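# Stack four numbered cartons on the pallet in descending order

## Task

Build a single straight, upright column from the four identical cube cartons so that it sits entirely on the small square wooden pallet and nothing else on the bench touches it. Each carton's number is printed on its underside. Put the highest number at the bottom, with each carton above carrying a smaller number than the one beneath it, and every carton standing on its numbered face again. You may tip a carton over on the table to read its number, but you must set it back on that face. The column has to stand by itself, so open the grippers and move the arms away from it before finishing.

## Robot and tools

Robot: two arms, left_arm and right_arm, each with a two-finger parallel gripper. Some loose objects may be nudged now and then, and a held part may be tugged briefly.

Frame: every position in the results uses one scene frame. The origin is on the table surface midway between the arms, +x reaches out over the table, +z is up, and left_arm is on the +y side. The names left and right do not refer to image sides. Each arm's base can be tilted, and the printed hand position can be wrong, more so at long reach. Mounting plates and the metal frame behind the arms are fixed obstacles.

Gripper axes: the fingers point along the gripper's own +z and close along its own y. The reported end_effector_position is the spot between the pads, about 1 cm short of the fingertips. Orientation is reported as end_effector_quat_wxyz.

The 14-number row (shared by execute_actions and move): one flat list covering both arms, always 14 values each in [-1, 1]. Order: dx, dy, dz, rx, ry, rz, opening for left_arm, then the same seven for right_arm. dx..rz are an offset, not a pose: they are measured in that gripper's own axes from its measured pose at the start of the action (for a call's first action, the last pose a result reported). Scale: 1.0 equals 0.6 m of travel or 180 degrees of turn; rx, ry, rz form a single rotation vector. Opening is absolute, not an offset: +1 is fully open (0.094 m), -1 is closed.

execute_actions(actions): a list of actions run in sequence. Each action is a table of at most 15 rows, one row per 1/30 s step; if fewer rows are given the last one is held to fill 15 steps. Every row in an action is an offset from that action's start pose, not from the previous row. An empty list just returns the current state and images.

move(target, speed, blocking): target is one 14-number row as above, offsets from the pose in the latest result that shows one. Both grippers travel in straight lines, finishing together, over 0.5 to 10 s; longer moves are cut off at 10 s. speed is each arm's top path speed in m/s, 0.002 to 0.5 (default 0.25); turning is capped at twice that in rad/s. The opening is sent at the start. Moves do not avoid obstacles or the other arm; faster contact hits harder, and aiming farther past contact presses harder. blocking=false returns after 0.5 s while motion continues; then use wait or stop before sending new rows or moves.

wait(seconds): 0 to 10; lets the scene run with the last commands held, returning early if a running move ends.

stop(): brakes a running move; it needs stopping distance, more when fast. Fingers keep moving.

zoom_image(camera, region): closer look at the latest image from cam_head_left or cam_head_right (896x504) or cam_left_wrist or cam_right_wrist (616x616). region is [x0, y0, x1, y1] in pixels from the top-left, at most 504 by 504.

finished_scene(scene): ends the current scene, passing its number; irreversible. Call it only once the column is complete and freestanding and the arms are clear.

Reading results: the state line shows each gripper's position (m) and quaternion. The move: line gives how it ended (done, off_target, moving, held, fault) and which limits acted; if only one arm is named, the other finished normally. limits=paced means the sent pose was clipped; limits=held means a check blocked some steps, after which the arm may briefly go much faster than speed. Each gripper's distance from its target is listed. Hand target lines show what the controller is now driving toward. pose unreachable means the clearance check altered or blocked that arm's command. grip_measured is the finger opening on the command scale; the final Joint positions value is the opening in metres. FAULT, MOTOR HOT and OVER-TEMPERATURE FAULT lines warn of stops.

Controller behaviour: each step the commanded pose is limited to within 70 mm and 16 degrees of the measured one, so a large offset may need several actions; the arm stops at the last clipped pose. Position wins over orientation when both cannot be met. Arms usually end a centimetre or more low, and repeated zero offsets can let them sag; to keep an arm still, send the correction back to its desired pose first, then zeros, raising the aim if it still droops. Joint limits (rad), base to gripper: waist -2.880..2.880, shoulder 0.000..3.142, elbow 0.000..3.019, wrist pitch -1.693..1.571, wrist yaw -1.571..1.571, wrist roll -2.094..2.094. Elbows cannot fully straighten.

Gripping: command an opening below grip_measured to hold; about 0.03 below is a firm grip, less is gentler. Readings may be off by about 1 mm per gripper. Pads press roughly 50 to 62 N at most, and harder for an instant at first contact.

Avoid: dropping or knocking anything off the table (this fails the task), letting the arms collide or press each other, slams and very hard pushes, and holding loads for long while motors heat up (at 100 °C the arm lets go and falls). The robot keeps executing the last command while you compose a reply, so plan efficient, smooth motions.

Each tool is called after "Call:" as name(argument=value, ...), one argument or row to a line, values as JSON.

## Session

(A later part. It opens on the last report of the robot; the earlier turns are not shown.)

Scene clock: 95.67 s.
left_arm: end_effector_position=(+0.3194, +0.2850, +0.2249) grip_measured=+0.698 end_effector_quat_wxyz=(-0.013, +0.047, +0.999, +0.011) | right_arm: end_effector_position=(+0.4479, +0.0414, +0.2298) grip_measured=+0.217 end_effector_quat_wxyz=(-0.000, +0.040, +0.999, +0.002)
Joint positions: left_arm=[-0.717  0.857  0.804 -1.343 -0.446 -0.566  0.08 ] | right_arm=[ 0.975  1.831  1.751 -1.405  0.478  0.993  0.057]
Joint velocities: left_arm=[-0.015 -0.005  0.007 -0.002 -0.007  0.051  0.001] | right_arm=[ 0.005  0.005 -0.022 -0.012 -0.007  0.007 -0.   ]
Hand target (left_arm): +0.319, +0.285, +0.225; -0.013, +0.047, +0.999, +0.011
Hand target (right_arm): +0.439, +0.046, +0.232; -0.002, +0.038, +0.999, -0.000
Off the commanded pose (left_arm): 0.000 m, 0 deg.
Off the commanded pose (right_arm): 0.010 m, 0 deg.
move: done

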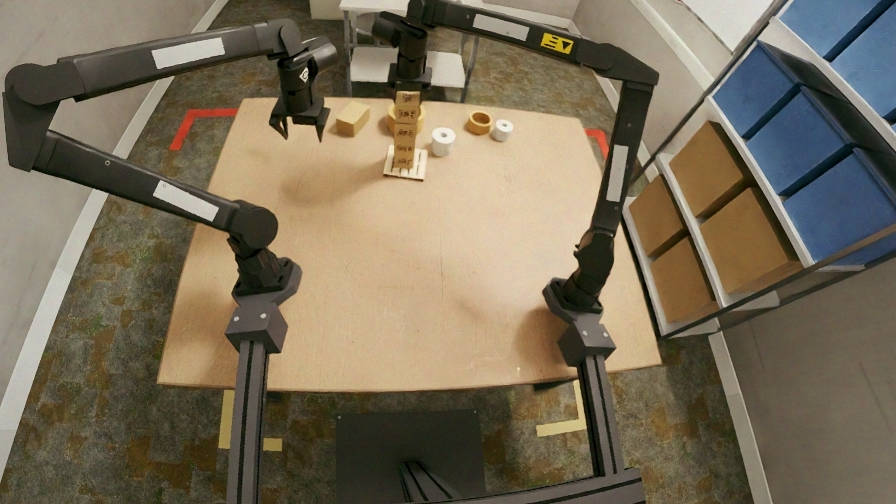

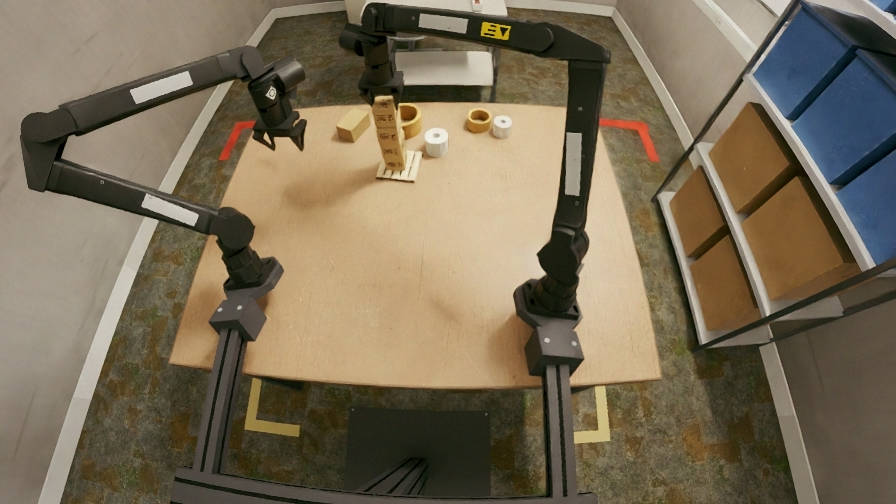

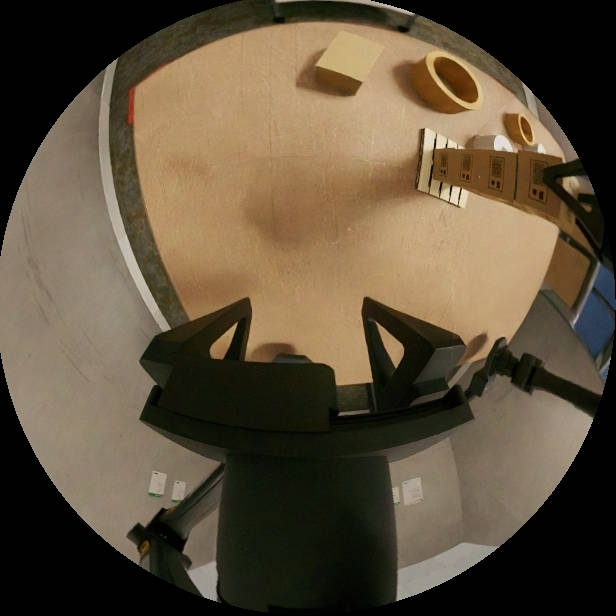

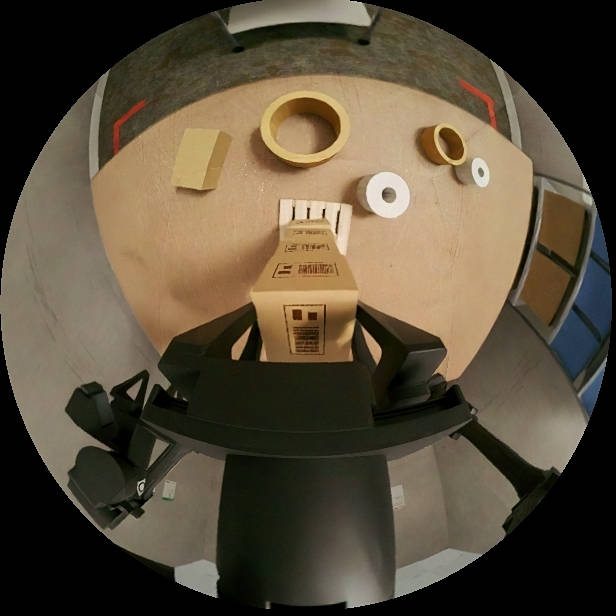

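Call:
execute_actions(
  actions=[
    [[0,0,0,0,0,0,0.7,0,0,0,0,0,0,0.7]],
  ],
)

Call:
move(
  target=[0,0,0,0,0,0,0.7,0.17,0,-0.08,0,0,0,0.7],
  speed=0.15,
)

Call:
move(
  target=[0,0,0,0,0,0,0.7,0.1,-0.4,0,0,0,0,0.7],
)

Scene clock: 96.33 s.
left_arm: end_effector_position=(+0.3194, +0.2850, +0.2249) grip_measured=+0.698 end_effector_quat_wxyz=(-0.013, +0.047, +0.999, +0.011) | right_arm: end_effector_position=(+0.4479, +0.0414, +0.2298) grip_measured=+0.697 end_effector_quat_wxyz=(-0.000, +0.041, +0.999, +0.002)
Joint positions: left_arm=[-0.717  0.857  0.804 -1.343 -0.446 -0.566  0.08 ] | right_arm=[ 0.975  1.831  1.751 -1.405  0.478  0.994  0.08 ]
Joint velocities: left_arm=[-0.005  0.005  0.007 -0.012  0.081  0.007  0.   ] | right_arm=[ 0.005 -0.005 -0.017  0.002 -0.022  0.007 -0.001]
Hand target (left_arm): +0.319, +0.285, +0.225; -0.013, +0.047, +0.999, +0.011
Hand target (right_arm): +0.448, +0.041, +0.230; -0.000, +0.041, +0.999, +0.002
Off the commanded pose (left_arm): 0.000 m, 0 deg.
Off the commanded pose (right_arm): 0.000 m, 0 deg.

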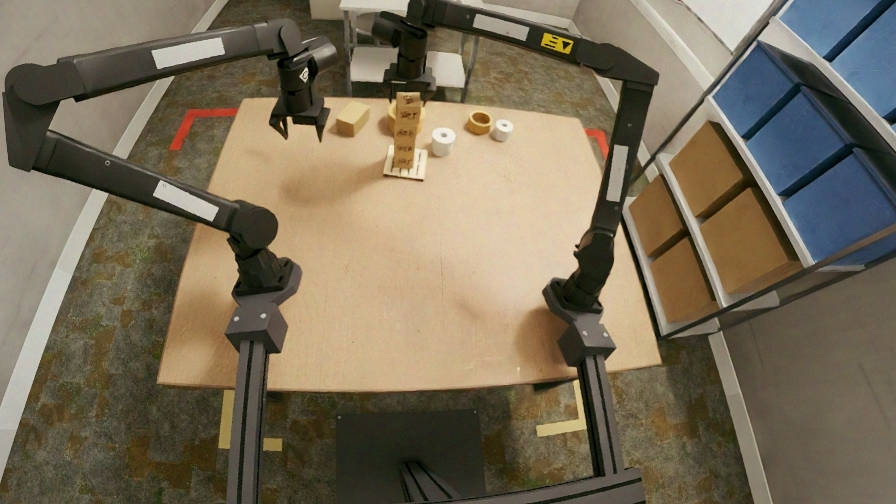

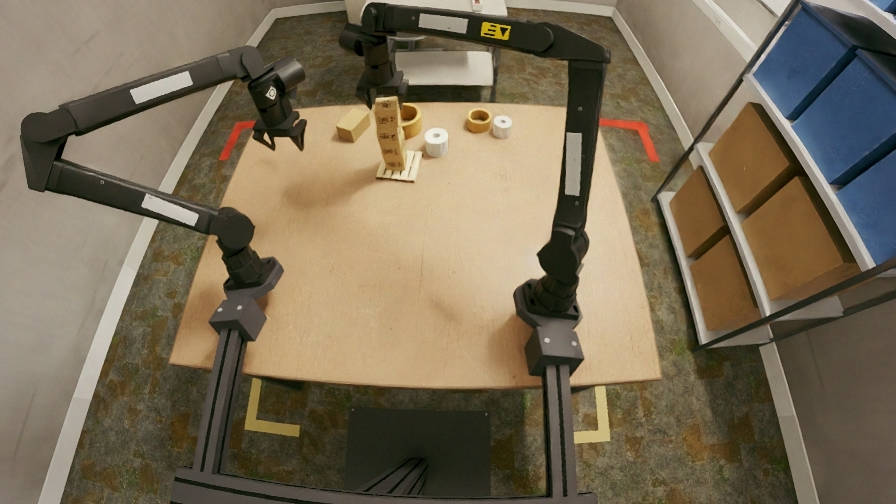

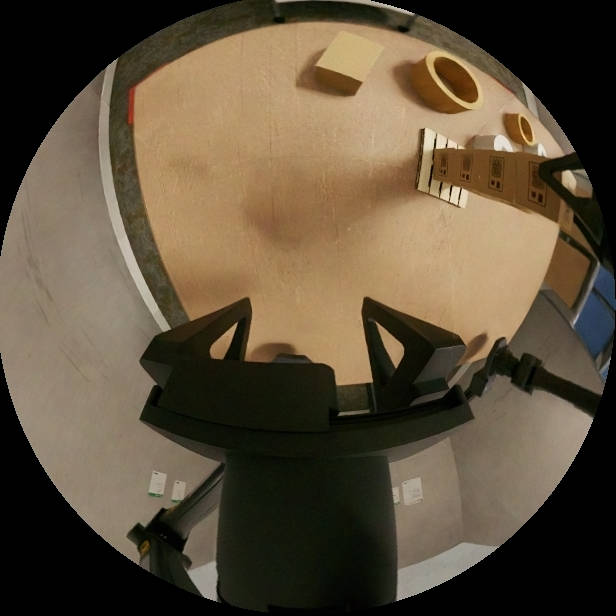

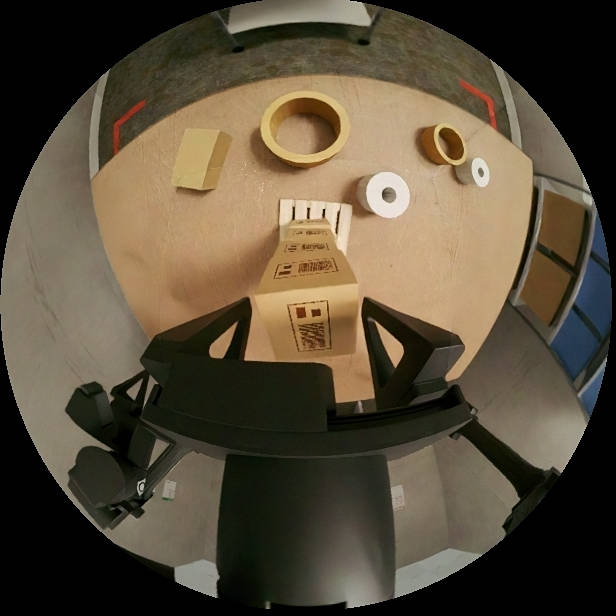

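Scene clock: 97.57 s.
left_arm: end_effector_position=(+0.3194, +0.2850, +0.2249) grip_measured=+0.698 end_effector_quat_wxyz=(-0.013, +0.047, +0.999, +0.011) | right_arm: end_effector_position=(+0.3475, +0.0561, +0.2698) grip_measured=+0.697 end_effector_quat_wxyz=(-0.001, +0.033, +0.999, -0.001)
Joint positions: left_arm=[-0.717  0.857  0.804 -1.343 -0.446 -0.566  0.08 ] | right_arm=[ 1.158  1.747  1.611 -1.45   0.486  1.188  0.08 ]
Joint velocities: left_arm=[-0.024  0.005 -0.002  0.002  0.007  0.007  0.   ] | right_arm=[-0.005 -0.005 -0.002 -0.012  0.066 -0.022 -0.   ]
Hand target (left_arm): +0.319, +0.285, +0.225; -0.013, +0.047, +0.999, +0.011
Hand target (right_arm): +0.346, +0.050, +0.275; +0.000, +0.041, +0.999, -0.001
Off the commanded pose (left_arm): 0.000 m, 0 deg.
Off the commanded pose (right_arm): 0.010 m, 1 deg.
move: done

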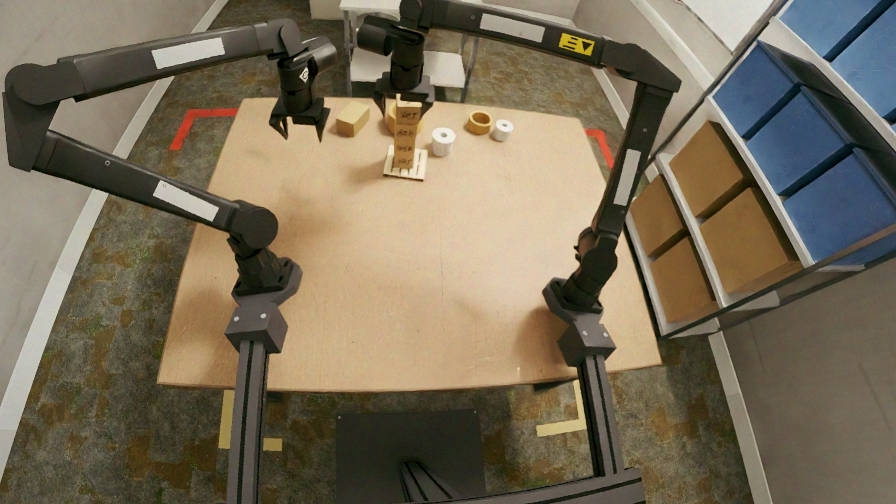

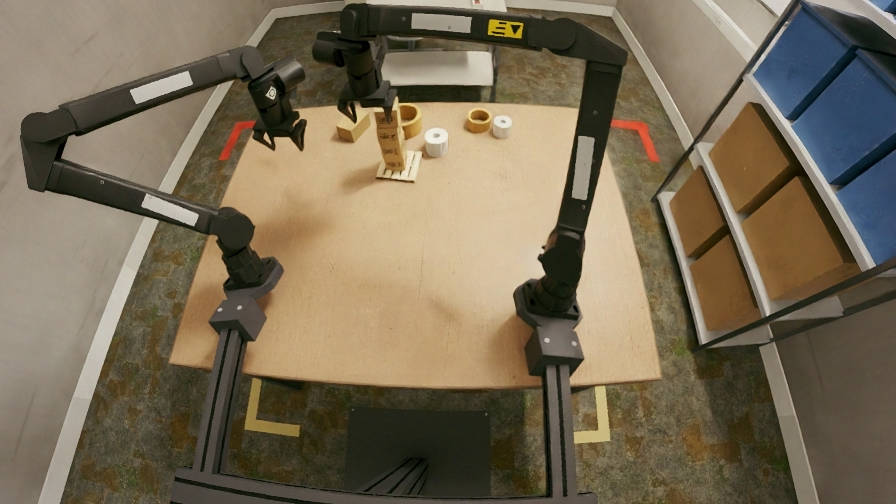

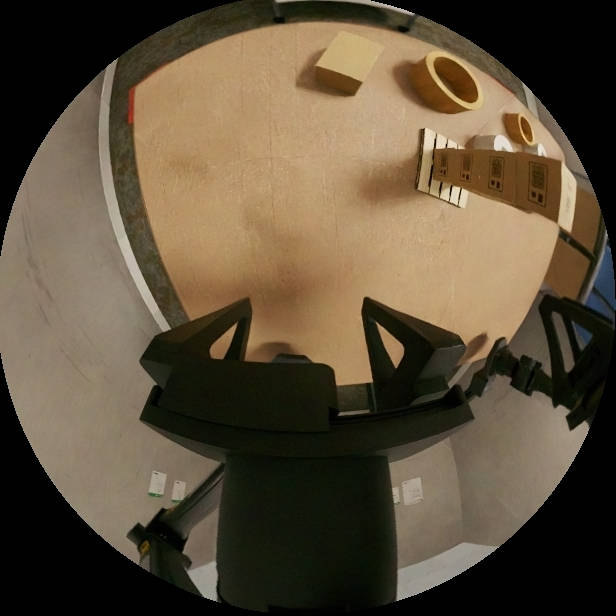

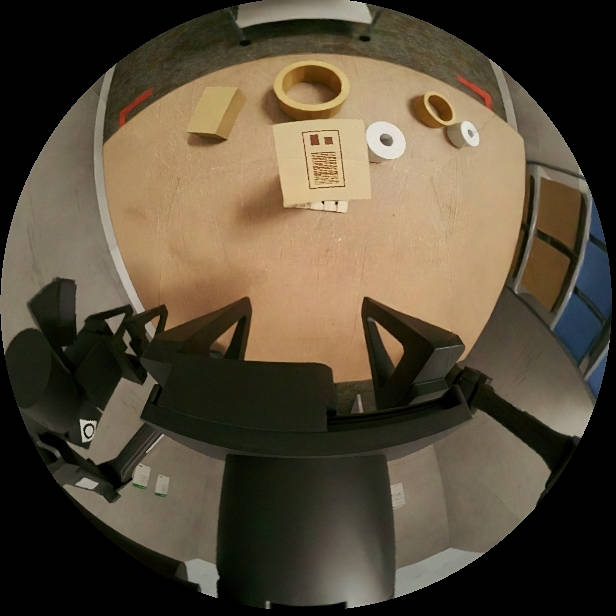

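Scene clock: 98.97 s.
left_arm: end_effector_position=(+0.3194, +0.2850, +0.2249) grip_measured=+0.698 end_effector_quat_wxyz=(-0.013, +0.047, +0.999, +0.011) | right_arm: end_effector_position=(+0.2704, -0.1737, +0.2727) grip_measured=+0.697 end_effector_quat_wxyz=(+0.004, +0.042, +0.999, +0.009)
Joint positions: left_arm=[-0.717  0.857  0.804 -1.343 -0.446 -0.566  0.08 ] | right_arm=[ 1.07   1.086  0.986 -1.416  0.485  1.094  0.08 ]
Joint velocities: left_arm=[ 0.005  0.005  0.002  0.007 -0.022 -0.007 -0.   ] | right_arm=[-0.005 -0.005  0.002 -0.002  0.037  0.007 -0.001]
Hand target (left_arm): +0.319, +0.285, +0.225; -0.013, +0.047, +0.999, +0.011
Hand target (right_arm): +0.269, -0.178, +0.267; -0.001, +0.033, +0.999, +0.001
Off the commanded pose (left_arm): 0.000 m, 0 deg.
Off the commanded pose (right_arm): 0.006 m, 2 deg.
move: done

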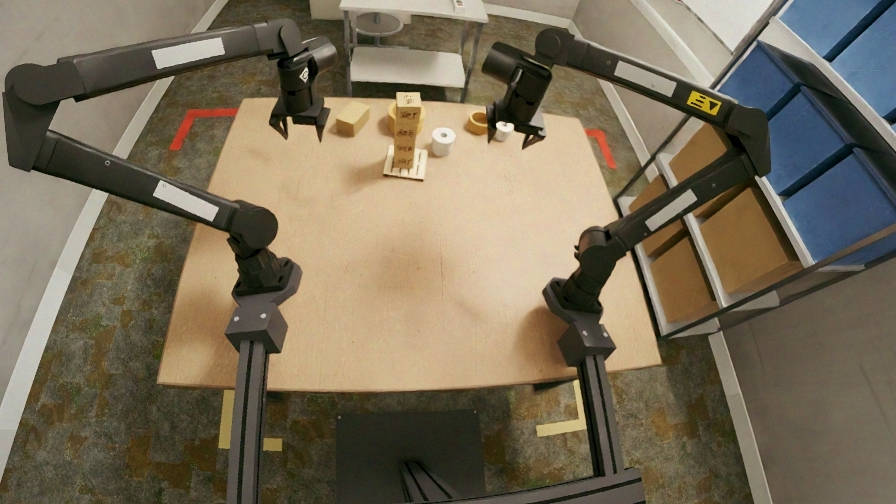

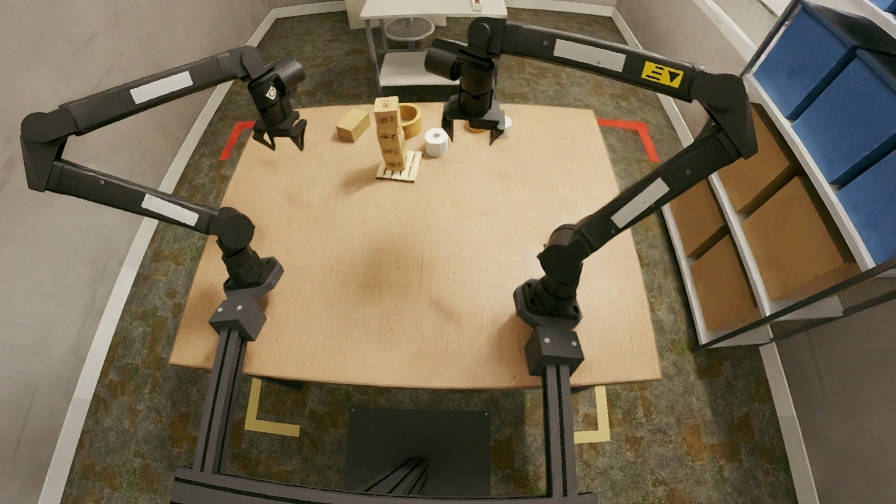

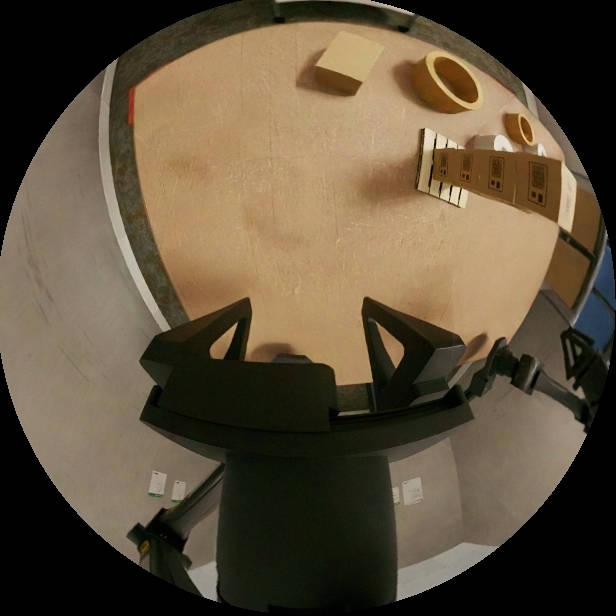

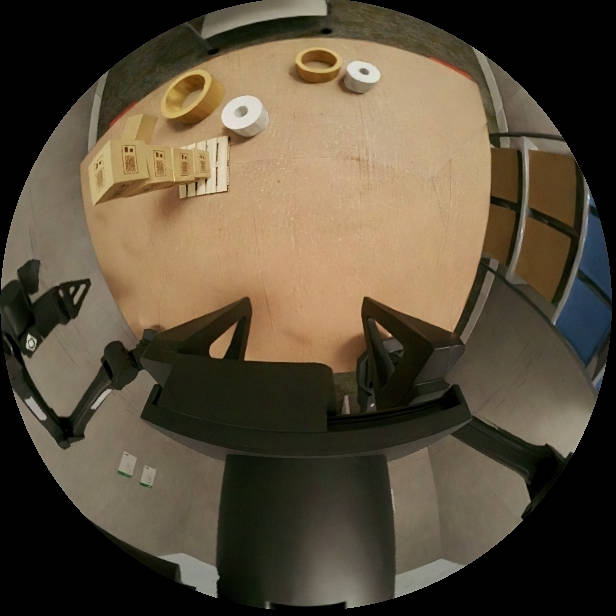

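Call:
zoom_image(
  camera="cam_head_left",
  region=[350,80,470,200],
)

Call:
zoom_image(
  camera="cam_right_wrist",
  region=[70,100,250,240],
)

Region (350, 80, 470, 200) of cam_head_left's 896x504 image, scaled by 4.200, with more detail than that image has.

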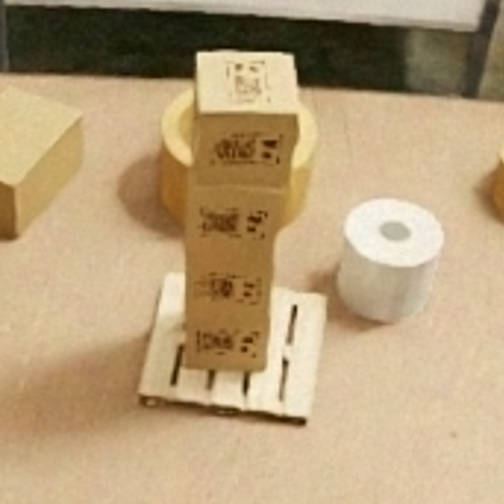

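Region (70, 100, 250, 240) of cam_right_wrist's 616x616 image, scaled by 2.800, with more detail than that image has.

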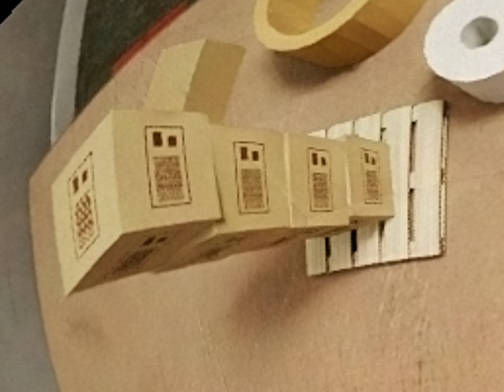

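Offset is only a few mm; acceptable.

Call:
finished_scene(
  scene=2,
)

The scene is finished: the task was done.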